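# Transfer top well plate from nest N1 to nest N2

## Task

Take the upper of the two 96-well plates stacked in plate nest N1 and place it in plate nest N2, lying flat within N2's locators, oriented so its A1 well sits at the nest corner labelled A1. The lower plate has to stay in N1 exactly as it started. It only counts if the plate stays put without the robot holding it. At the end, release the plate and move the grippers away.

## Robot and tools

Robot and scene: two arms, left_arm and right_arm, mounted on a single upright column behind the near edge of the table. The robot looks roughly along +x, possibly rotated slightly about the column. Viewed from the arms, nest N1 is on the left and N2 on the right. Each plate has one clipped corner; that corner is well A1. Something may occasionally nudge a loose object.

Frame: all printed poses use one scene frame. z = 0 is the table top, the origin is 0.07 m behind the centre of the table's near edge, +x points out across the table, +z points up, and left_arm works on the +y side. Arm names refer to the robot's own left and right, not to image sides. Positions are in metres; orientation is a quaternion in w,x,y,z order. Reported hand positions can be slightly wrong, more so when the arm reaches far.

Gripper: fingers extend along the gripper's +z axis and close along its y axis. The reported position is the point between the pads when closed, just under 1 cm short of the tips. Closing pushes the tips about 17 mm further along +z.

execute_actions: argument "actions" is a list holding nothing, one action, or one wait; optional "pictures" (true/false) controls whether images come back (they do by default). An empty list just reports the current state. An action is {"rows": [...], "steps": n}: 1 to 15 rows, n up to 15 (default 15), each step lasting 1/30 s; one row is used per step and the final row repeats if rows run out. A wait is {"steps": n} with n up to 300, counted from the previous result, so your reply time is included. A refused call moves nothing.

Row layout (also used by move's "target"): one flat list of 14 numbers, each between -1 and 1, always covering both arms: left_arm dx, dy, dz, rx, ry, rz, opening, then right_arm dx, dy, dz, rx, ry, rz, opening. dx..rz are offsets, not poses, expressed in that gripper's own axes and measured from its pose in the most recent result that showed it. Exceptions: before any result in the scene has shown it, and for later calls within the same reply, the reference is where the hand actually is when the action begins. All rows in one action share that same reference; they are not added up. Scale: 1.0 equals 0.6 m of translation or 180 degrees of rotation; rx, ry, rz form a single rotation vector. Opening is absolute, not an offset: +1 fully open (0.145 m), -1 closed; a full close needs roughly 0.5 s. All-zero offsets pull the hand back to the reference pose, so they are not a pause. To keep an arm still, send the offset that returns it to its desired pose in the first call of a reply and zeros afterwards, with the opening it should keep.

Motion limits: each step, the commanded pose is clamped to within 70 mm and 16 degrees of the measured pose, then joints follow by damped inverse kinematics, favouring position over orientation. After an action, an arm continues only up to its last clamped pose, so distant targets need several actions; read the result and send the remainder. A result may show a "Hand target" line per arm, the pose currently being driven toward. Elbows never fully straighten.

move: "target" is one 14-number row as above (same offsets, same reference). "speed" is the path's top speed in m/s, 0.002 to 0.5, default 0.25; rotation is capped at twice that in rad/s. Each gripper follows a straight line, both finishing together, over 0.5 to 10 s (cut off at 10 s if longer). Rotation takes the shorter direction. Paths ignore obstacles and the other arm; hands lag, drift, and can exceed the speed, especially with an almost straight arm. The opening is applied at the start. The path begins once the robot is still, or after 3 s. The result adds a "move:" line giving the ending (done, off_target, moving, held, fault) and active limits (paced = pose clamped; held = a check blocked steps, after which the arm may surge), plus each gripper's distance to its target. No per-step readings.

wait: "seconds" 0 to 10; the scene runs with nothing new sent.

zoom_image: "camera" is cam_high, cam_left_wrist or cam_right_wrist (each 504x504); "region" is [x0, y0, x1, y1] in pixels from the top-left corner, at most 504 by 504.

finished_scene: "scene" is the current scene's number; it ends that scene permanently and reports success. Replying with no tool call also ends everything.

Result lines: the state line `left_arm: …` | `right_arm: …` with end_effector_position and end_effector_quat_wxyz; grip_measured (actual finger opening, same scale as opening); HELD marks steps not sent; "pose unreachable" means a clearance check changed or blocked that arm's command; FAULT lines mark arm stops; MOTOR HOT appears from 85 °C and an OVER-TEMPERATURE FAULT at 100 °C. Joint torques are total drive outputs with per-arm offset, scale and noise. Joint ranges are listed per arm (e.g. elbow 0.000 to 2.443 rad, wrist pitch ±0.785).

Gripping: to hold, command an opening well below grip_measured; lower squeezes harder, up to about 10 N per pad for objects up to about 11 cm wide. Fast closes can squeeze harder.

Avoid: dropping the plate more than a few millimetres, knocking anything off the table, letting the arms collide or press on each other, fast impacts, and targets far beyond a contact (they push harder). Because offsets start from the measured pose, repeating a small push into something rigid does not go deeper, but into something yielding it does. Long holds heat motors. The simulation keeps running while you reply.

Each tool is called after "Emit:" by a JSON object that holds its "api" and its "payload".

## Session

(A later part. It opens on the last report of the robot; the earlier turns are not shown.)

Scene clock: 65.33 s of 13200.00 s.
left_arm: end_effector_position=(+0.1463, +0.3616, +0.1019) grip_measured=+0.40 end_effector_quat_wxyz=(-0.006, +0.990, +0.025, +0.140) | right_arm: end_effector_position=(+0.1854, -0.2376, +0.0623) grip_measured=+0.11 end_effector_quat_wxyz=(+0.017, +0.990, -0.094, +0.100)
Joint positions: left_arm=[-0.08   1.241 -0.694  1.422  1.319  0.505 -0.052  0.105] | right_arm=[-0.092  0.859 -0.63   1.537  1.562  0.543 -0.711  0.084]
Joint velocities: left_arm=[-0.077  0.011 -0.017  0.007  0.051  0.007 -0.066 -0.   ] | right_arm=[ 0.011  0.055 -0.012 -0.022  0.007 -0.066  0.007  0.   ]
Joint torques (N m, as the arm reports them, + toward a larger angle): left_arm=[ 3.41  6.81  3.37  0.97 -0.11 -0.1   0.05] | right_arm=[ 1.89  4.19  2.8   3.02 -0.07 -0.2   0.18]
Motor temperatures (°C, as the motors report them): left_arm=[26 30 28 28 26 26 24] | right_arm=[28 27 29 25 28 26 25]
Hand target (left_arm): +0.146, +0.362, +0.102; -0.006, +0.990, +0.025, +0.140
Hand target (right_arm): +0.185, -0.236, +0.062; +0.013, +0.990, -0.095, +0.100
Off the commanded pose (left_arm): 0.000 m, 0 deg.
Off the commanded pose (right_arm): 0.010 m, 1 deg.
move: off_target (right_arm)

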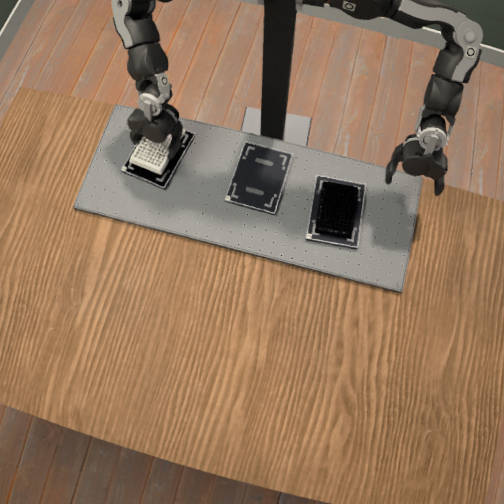

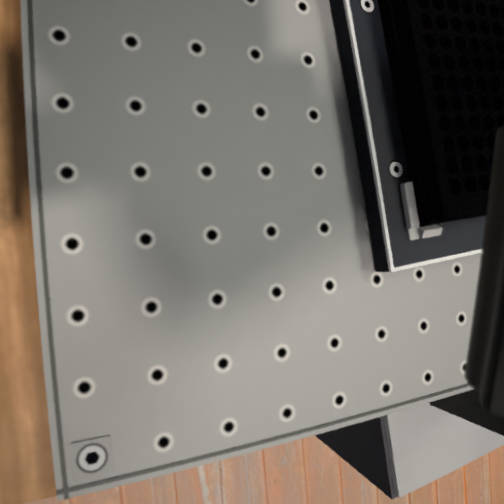

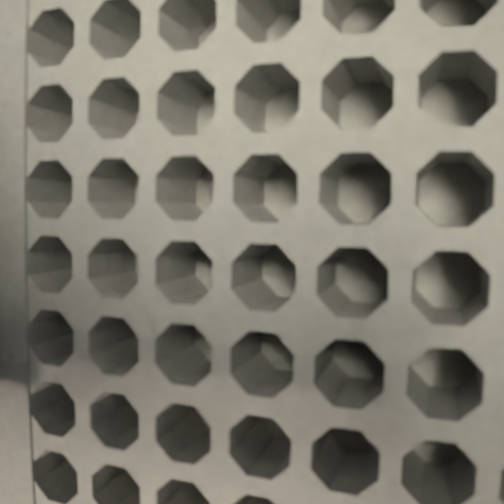

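Emit:
{"api": "move", "payload": {"target": [0,0,0,0,0,0,0.4,0,-0.004,0.021,0,-0.006,0.006,-0.2], "speed": 0.015}}

Emit:
{"api": "zoom_image", "payload": {"camera": "cam_high", "region": [115, 112, 200, 197]}}

Scene clock: 67.87 s of 13200.00 s.
left_arm: end_effector_position=(+0.1463, +0.3616, +0.1019) grip_measured=+0.40 end_effector_quat_wxyz=(-0.006, +0.990, +0.025, +0.140) | right_arm: end_effector_position=(+0.1889, -0.2376, +0.0507) grip_measured=+0.11 end_effector_quat_wxyz=(+0.018, +0.990, -0.106, +0.092)
Joint positions: left_arm=[-0.08   1.241 -0.694  1.422  1.319  0.505 -0.052  0.105] | right_arm=[-0.055  0.811 -0.643  1.455  1.549  0.552 -0.693  0.084]
Joint velocities: left_arm=[ 0.077  0.033  0.007  0.002  0.022  0.022 -0.037  0.   ] | right_arm=[-0.055  0.033 -0.017  0.002  0.051  0.007 -0.022  0.   ]
Joint torques (N m, as the arm reports them, + toward a larger angle): left_arm=[ 3.45  6.85  3.28  0.93 -0.11 -0.11  0.05] | right_arm=[ 2.55  3.99  1.9   2.6  -0.18  0.    0.19]
Motor temperatures (°C, as the motors report them): left_arm=[26 30 28 28 26 26 24] | right_arm=[28 27 29 25 28 26 25]
Hand target (left_arm): +0.146, +0.362, +0.102; -0.006, +0.990, +0.025, +0.140
Hand target (right_arm): +0.188, -0.236, +0.050; +0.015, +0.990, -0.104, +0.090
Off the commanded pose (left_arm): 0.000 m, 0 deg.
Off the commanded pose (right_arm): 0.002 m, 0 deg.
move: done

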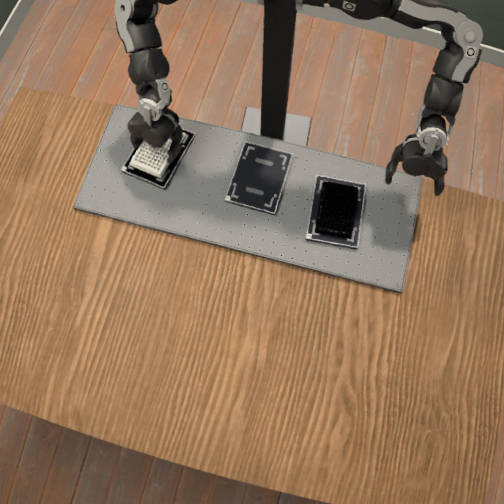

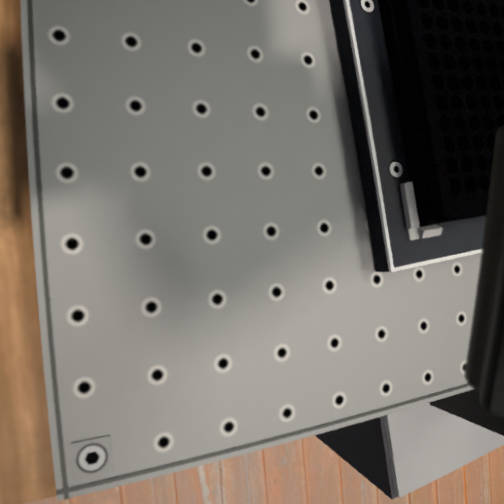

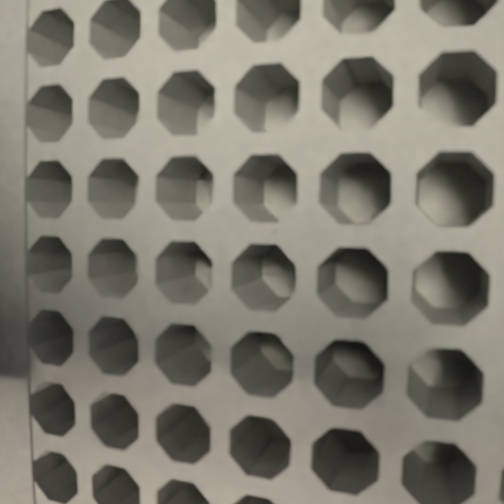

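Region (115, 112, 200, 197) of cam_high's 504x504 image, scaled by 5.929, with more detail than that image has.

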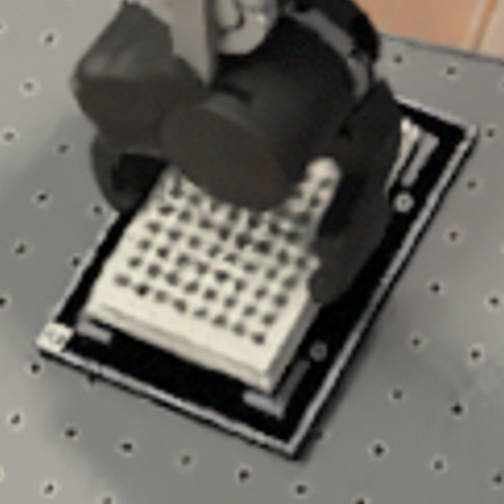

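Emit:
{"api": "move", "payload": {"target": [0,0,0,0,0,0,0.4,-0.004,-0.007,0.006,0.002,0,0,-0.2], "speed": 0.008}}

Emit:
{"api": "zoom_image", "payload": {"camera": "cam_high", "region": [115, 112, 200, 197]}}

Scene clock: 70.10 s of 13200.00 s.
left_arm: end_effector_position=(+0.1463, +0.3616, +0.1019) grip_measured=+0.40 end_effector_quat_wxyz=(-0.006, +0.990, +0.025, +0.140) | right_arm: end_effector_position=(+0.1884, -0.2345, +0.0477) grip_measured=+0.11 end_effector_quat_wxyz=(+0.017, +0.990, -0.105, +0.093)
Joint positions: left_arm=[-0.08   1.241 -0.694  1.422  1.319  0.505 -0.052  0.105] | right_arm=[-0.055  0.793 -0.643  1.443  1.533  0.551 -0.69   0.084]
Joint velocities: left_arm=[ 0.011 -0.055  0.012 -0.012 -0.051  0.037 -0.051  0.   ] | right_arm=[ 0.077 -0.011 -0.012  0.007 -0.051  0.037 -0.022  0.   ]
Joint torques (N m, as the arm reports them, + toward a larger angle): left_arm=[ 3.4   6.88  3.31  0.92 -0.11 -0.11  0.05] | right_arm=[ 2.18  3.81  2.29  2.56 -0.18 -0.16  0.18]
Motor temperatures (°C, as the motors report them): left_arm=[26 30 28 28 26 26 24] | right_arm=[28 27 29 25 28 26 25]
Hand target (left_arm): +0.146, +0.362, +0.102; -0.006, +0.990, +0.025, +0.140
Hand target (right_arm): +0.188, -0.233, +0.047; +0.015, +0.990, -0.105, +0.093
Off the commanded pose (left_arm): 0.000 m, 0 deg.
Off the commanded pose (right_arm): 0.002 m, 0 deg.
move: done

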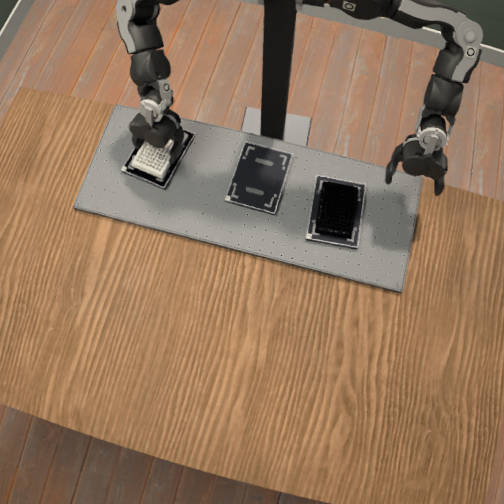

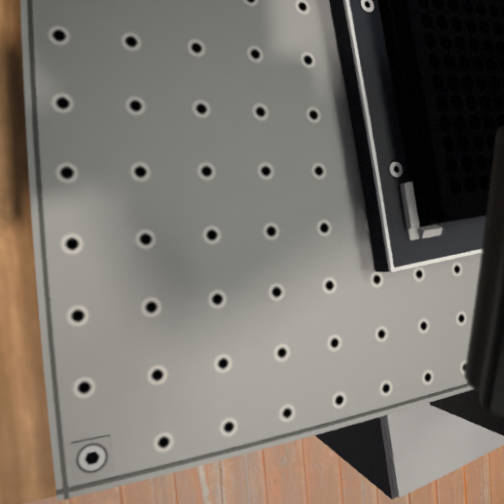

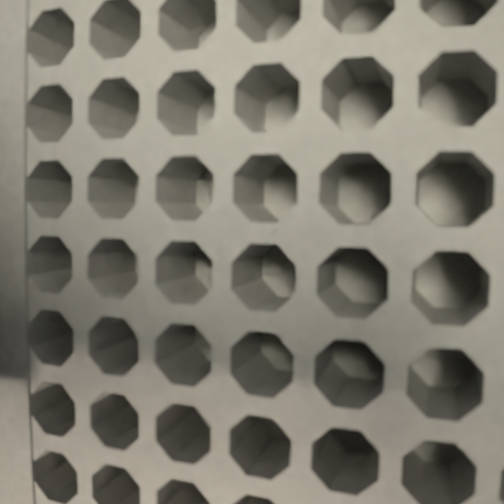

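Region (115, 112, 200, 197) of cam_high's 504x504 image, scaled by 5.929, with more detail than that image has.

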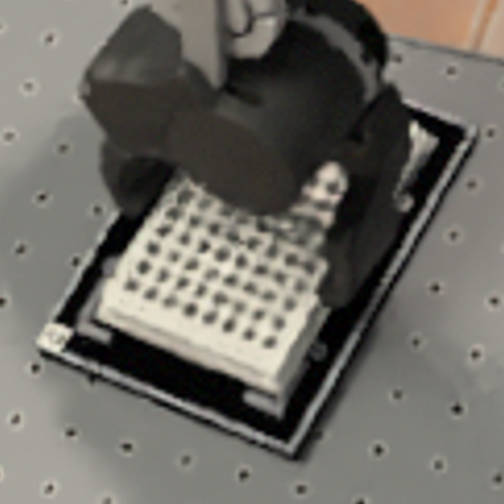

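Emit:
{"api": "move", "payload": {"target": [0,0,0,0,0,0,0.4,-0.001,0.003,0.004,0,0,0,-0.2], "speed": 0.005}}

Emit:
{"api": "zoom_image", "payload": {"camera": "cam_high", "region": [115, 112, 200, 197]}}

Scene clock: 71.83 s of 13200.00 s.
left_arm: end_effector_position=(+0.1463, +0.3616, +0.1019) grip_measured=+0.40 end_effector_quat_wxyz=(-0.006, +0.990, +0.025, +0.140) | right_arm: end_effector_position=(+0.1881, -0.2371, +0.0461) grip_measured=+0.11 end_effector_quat_wxyz=(+0.019, +0.990, -0.104, +0.092)
Joint positions: left_arm=[-0.08   1.241 -0.694  1.422  1.319  0.505 -0.052  0.105] | right_arm=[-0.055  0.793 -0.643  1.432  1.524  0.551 -0.679  0.084]
Joint velocities: left_arm=[-0.011 -0.011  0.002 -0.002  0.022  0.081  0.022 -0.   ] | right_arm=[ 0.011 -0.011  0.017 -0.007  0.007 -0.022  0.022 -0.   ]
Joint torques (N m, as the arm reports them, + toward a larger angle): left_arm=[ 3.36  6.74  3.38  0.92 -0.1  -0.13  0.05] | right_arm=[ 2.3   4.06  2.3   2.57 -0.18 -0.15  0.18]
Motor temperatures (°C, as the motors report them): left_arm=[26 30 28 28 26 26 24] | right_arm=[28 27 29 25 28 26 25]
Hand target (left_arm): +0.146, +0.362, +0.102; -0.006, +0.990, +0.025, +0.140
Hand target (right_arm): +0.188, -0.236, +0.045; +0.017, +0.990, -0.105, +0.093
Off the commanded pose (left_arm): 0.000 m, 0 deg.
Off the commanded pose (right_arm): 0.001 m, 0 deg.
move: done

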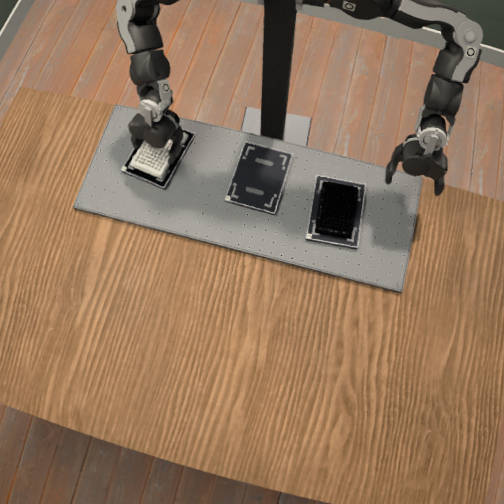

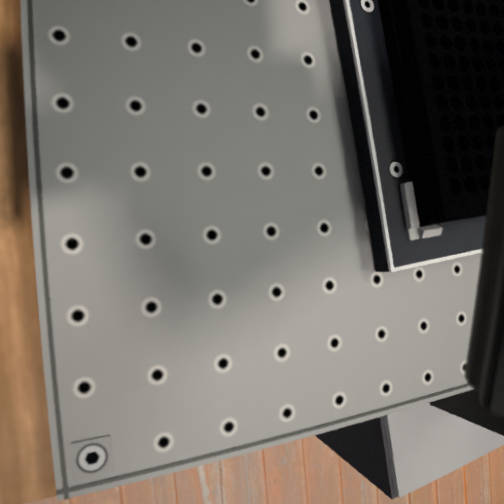

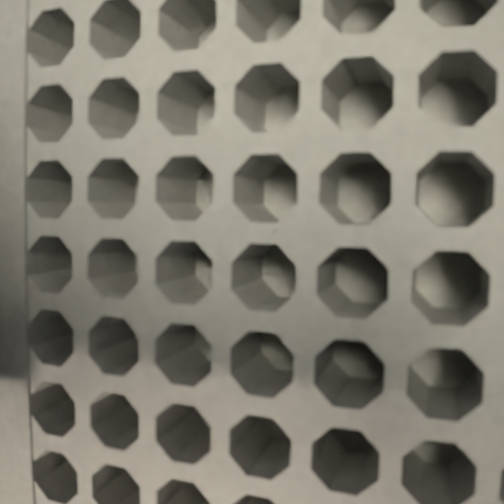

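Region (115, 112, 200, 197) of cam_high's 504x504 image, scaled by 5.929, with more detail than that image has.

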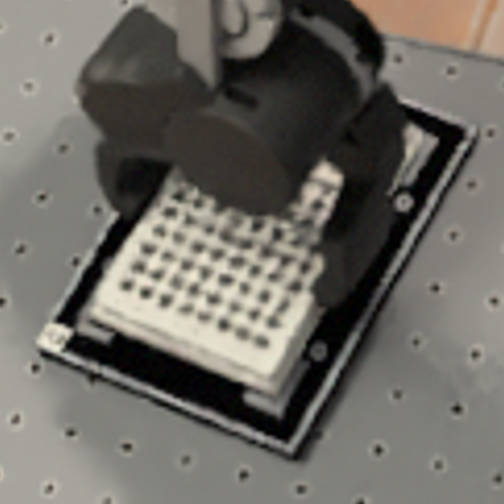

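Emit:
{"api": "move", "payload": {"target": [0,0,0,0,0,0,0.4,-0.003,-0.002,0.009,0,0,0,-0.2], "speed": 0.005}}

Emit:
{"api": "move", "payload": {"target": [0,0,0,0,0,0,0.4,0,0,0,0,0,0,0.4], "speed": 0.01}}

Emit:
{"api": "move", "payload": {"target": [0,0,0,0,0,0,0.4,0.01,0,-0.055,0,0.02,0,0.4], "speed": 0.05}}

Emit:
{"api": "move", "payload": {"target": [0,0,0,0,0,0,0.4,0,0.22,-0.04,0,0.02,-0.05,0.4], "speed": 0.15}}

Emit:
{"api": "zoom_image", "payload": {"camera": "cam_high", "region": [115, 112, 200, 197]}}

Scene clock: 74.57 s of 13200.00 s.
left_arm: end_effector_position=(+0.1463, +0.3616, +0.1019) grip_measured=+0.40 end_effector_quat_wxyz=(-0.006, +0.990, +0.025, +0.140) | right_arm: end_effector_position=(+0.1873, -0.2382, +0.0412) grip_measured=+0.11 end_effector_quat_wxyz=(+0.024, +0.990, -0.104, +0.092)
Joint positions: left_arm=[-0.08   1.241 -0.694  1.422  1.319  0.505 -0.052  0.105] | right_arm=[-0.053  0.775 -0.643  1.405  1.5    0.55  -0.67   0.084]
Joint velocities: left_arm=[ 0.011 -0.055  0.002  0.007  0.022 -0.022 -0.051 -0.   ] | right_arm=[ 0.011  0.011  0.002  0.007 -0.022 -0.051  0.066  0.   ]
Joint torques (N m, as the arm reports them, + toward a larger angle): left_arm=[ 3.38  6.78  3.35  0.88 -0.13 -0.13  0.06] | right_arm=[ 2.49  3.45  2.28  2.61 -0.16 -0.16  0.24]
Motor temperatures (°C, as the motors report them): left_arm=[26 30 28 28 26 26 24] | right_arm=[28 27 29 25 28 26 25]
Hand target (left_arm): +0.146, +0.362, +0.102; -0.006, +0.990, +0.025, +0.140
Hand target (right_arm): +0.188, -0.236, +0.040; +0.019, +0.990, -0.105, +0.093
Off the commanded pose (left_arm): 0.000 m, 0 deg.
Off the commanded pose (right_arm): 0.002 m, 1 deg.
move: done

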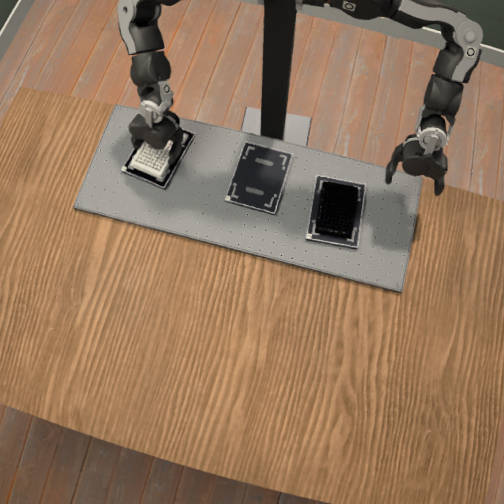

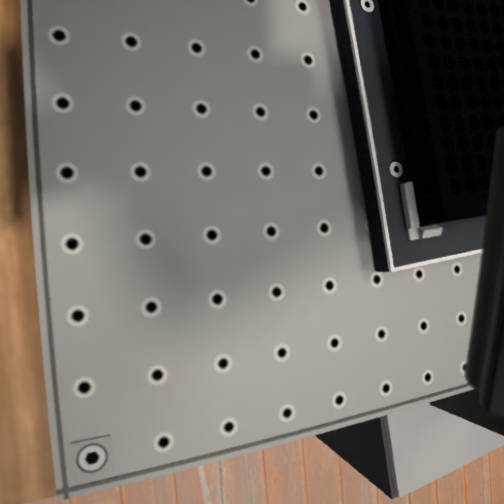

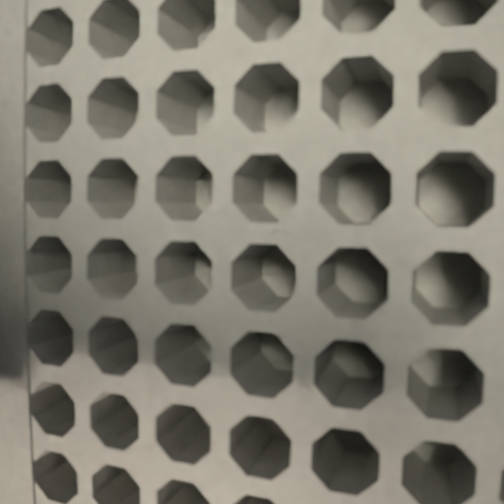

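Scene clock: 75.07 s of 13200.00 s.
left_arm: end_effector_position=(+0.1463, +0.3616, +0.1019) grip_measured=+0.40 end_effector_quat_wxyz=(-0.006, +0.990, +0.025, +0.140) | right_arm: end_effector_position=(+0.1873, -0.2382, +0.0412) grip_measured=+0.40 end_effector_quat_wxyz=(+0.024, +0.990, -0.104, +0.092)
Joint positions: left_arm=[-0.08   1.241 -0.694  1.422  1.319  0.505 -0.052  0.105] | right_arm=[-0.053  0.775 -0.643  1.405  1.5    0.55  -0.67   0.105]
Joint velocities: left_arm=[ 0.055  0.055  0.007 -0.007  0.007 -0.007 -0.037  0.   ] | right_arm=[ 0.011  0.011 -0.002 -0.022 -0.022  0.037 -0.066  0.   ]
Joint torques (N m, as the arm reports them, + toward a larger angle): left_arm=[ 3.46  6.76  3.38  0.9  -0.11 -0.12  0.04] | right_arm=[ 2.26  4.55  2.51  3.22 -0.12 -0.09  0.02]
Motor temperatures (°C, as the motors report them): left_arm=[26 30 28 28 26 26 24] | right_arm=[28 27 29 25 28 26 25]
Hand target (left_arm): +0.146, +0.362, +0.102; -0.006, +0.990, +0.025, +0.140
Hand target (right_arm): +0.187, -0.238, +0.041; +0.024, +0.990, -0.104, +0.092
Off the commanded pose (left_arm): 0.000 m, 0 deg.
Off the commanded pose (right_arm): 0.000 m, 0 deg.
move: done

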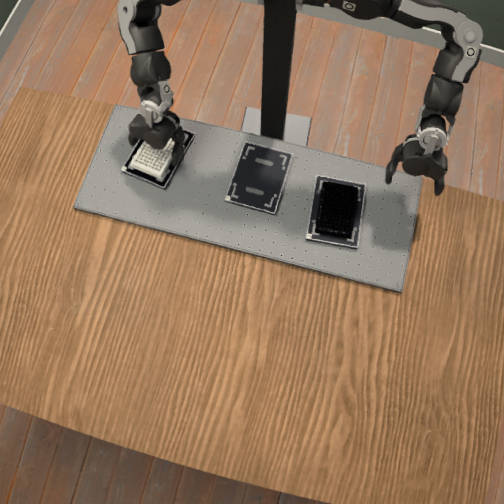

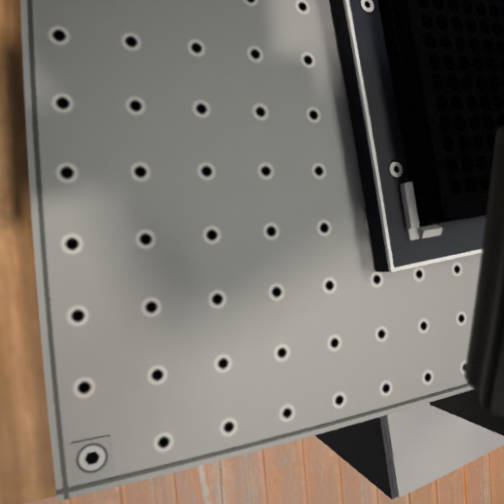

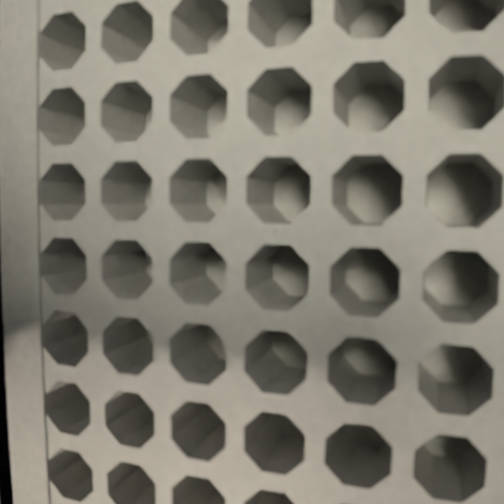

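Scene clock: 75.97 s of 13200.00 s.
left_arm: end_effector_position=(+0.1463, +0.3616, +0.1019) grip_measured=+0.40 end_effector_quat_wxyz=(-0.006, +0.990, +0.025, +0.140) | right_arm: end_effector_position=(+0.1878, -0.2360, +0.0752) grip_measured=+0.40 end_effector_quat_wxyz=(+0.024, +0.987, -0.100, +0.123)
Joint positions: left_arm=[-0.08   1.241 -0.694  1.422  1.319  0.505 -0.052  0.105] | right_arm=[-0.147  0.863 -0.569  1.619  1.549  0.519 -0.767  0.105]
Joint velocities: left_arm=[ 0.033 -0.033 -0.002 -0.007  0.037 -0.037  0.095  0.   ] | right_arm=[-0.055  0.011 -0.002 -0.007 -0.081 -0.007 -0.022 -0.   ]
Joint torques (N m, as the arm reports them, + toward a larger angle): left_arm=[ 3.4   6.88  3.34  0.94 -0.1  -0.11  0.05] | right_arm=[ 1.57  4.67  3.04  3.48 -0.09 -0.18 -0.14]
Motor temperatures (°C, as the motors report them): left_arm=[26 30 28 28 26 26 24] | right_arm=[28 27 29 25 28 26 25]
Hand target (left_arm): +0.146, +0.362, +0.102; -0.006, +0.990, +0.025, +0.140
Hand target (right_arm): +0.187, -0.237, +0.075; +0.027, +0.987, -0.103, +0.123
Off the commanded pose (left_arm): 0.000 m, 0 deg.
Off the commanded pose (right_arm): 0.001 m, 0 deg.
move: done

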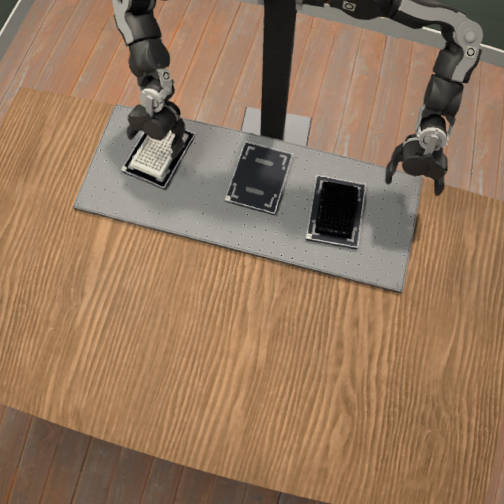

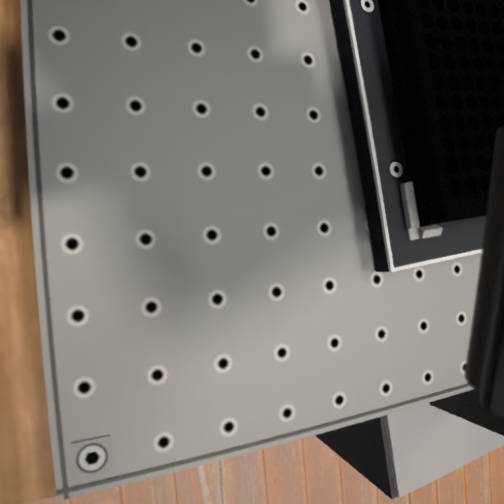

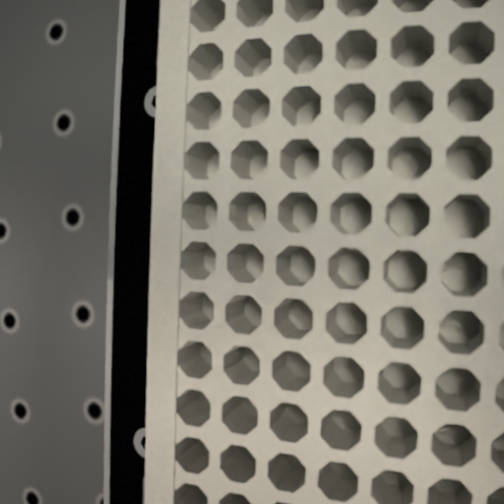

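Scene clock: 77.23 s of 13200.00 s.
left_arm: end_effector_position=(+0.1463, +0.3616, +0.1019) grip_measured=+0.40 end_effector_quat_wxyz=(-0.006, +0.990, +0.025, +0.140) | right_arm: end_effector_position=(+0.1592, -0.3631, +0.1026) grip_measured=+0.40 end_effector_quat_wxyz=(+0.041, +0.987, -0.018, +0.153)
Joint positions: left_arm=[-0.08   1.241 -0.694  1.422  1.319  0.505 -0.052  0.105] | right_arm=[-0.458  1.341 -0.521  1.499  1.489  0.273 -0.184  0.105]
Joint velocities: left_arm=[ 0.033  0.011 -0.007  0.007  0.095  0.081 -0.081 -0.   ] | right_arm=[-0.077  0.011 -0.002  0.027  0.007  0.022 -0.037  0.   ]
Joint torques (N m, as the arm reports them, + toward a larger angle): left_arm=[ 3.48  6.76  3.34  0.96 -0.11 -0.11  0.06] | right_arm=[ 1.25  6.3   2.64  0.83 -0.11 -0.24  0.16]
Motor temperatures (°C, as the motors report them): left_arm=[26 30 28 28 26 26 24] | right_arm=[28 27 29 25 28 26 25]
Hand target (left_arm): +0.146, +0.362, +0.102; -0.006, +0.990, +0.025, +0.140
Hand target (right_arm): +0.159, -0.361, +0.102; +0.037, +0.987, -0.018, +0.154
Off the commanded pose (left_arm): 0.000 m, 0 deg.
Off the commanded pose (right_arm): 0.004 m, 1 deg.
move: off_target (right_arm)

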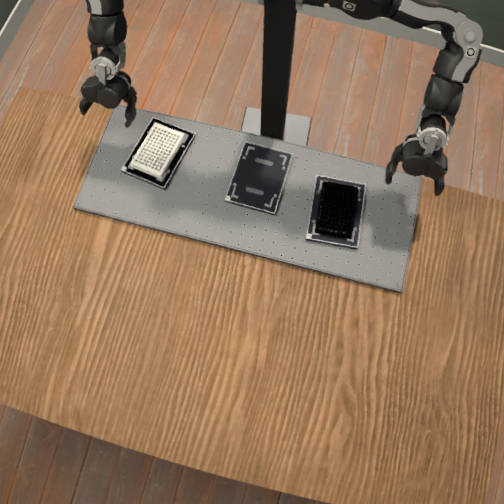

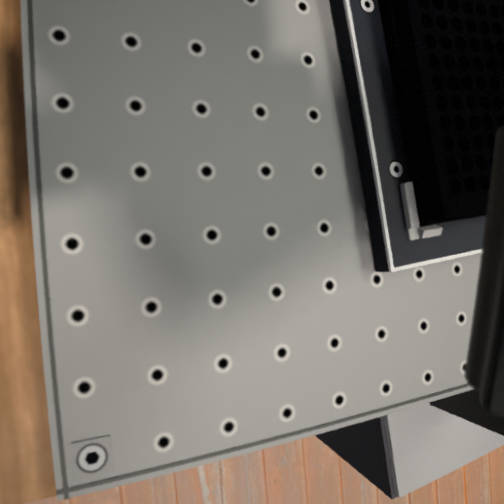

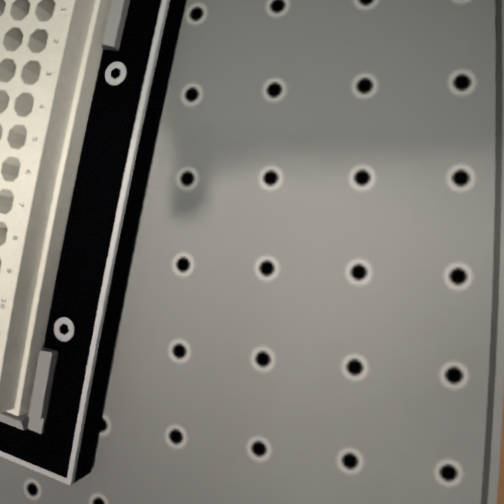

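Region (115, 112, 200, 197) of cam_high's 504x504 image, scaled by 5.929, with more detail than that image has.

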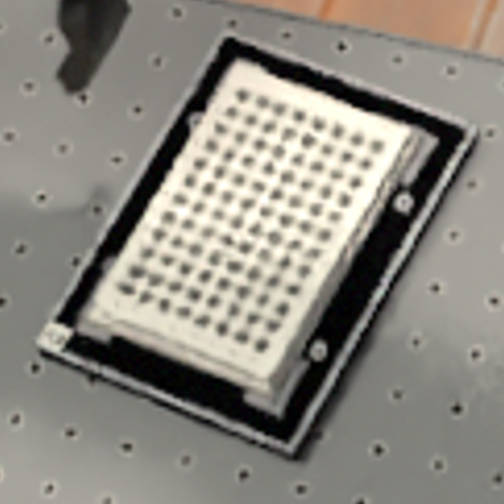

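Emit:
{"api": "finished_scene", "payload": {"scene": 2}}

The scene is finished: the task was done.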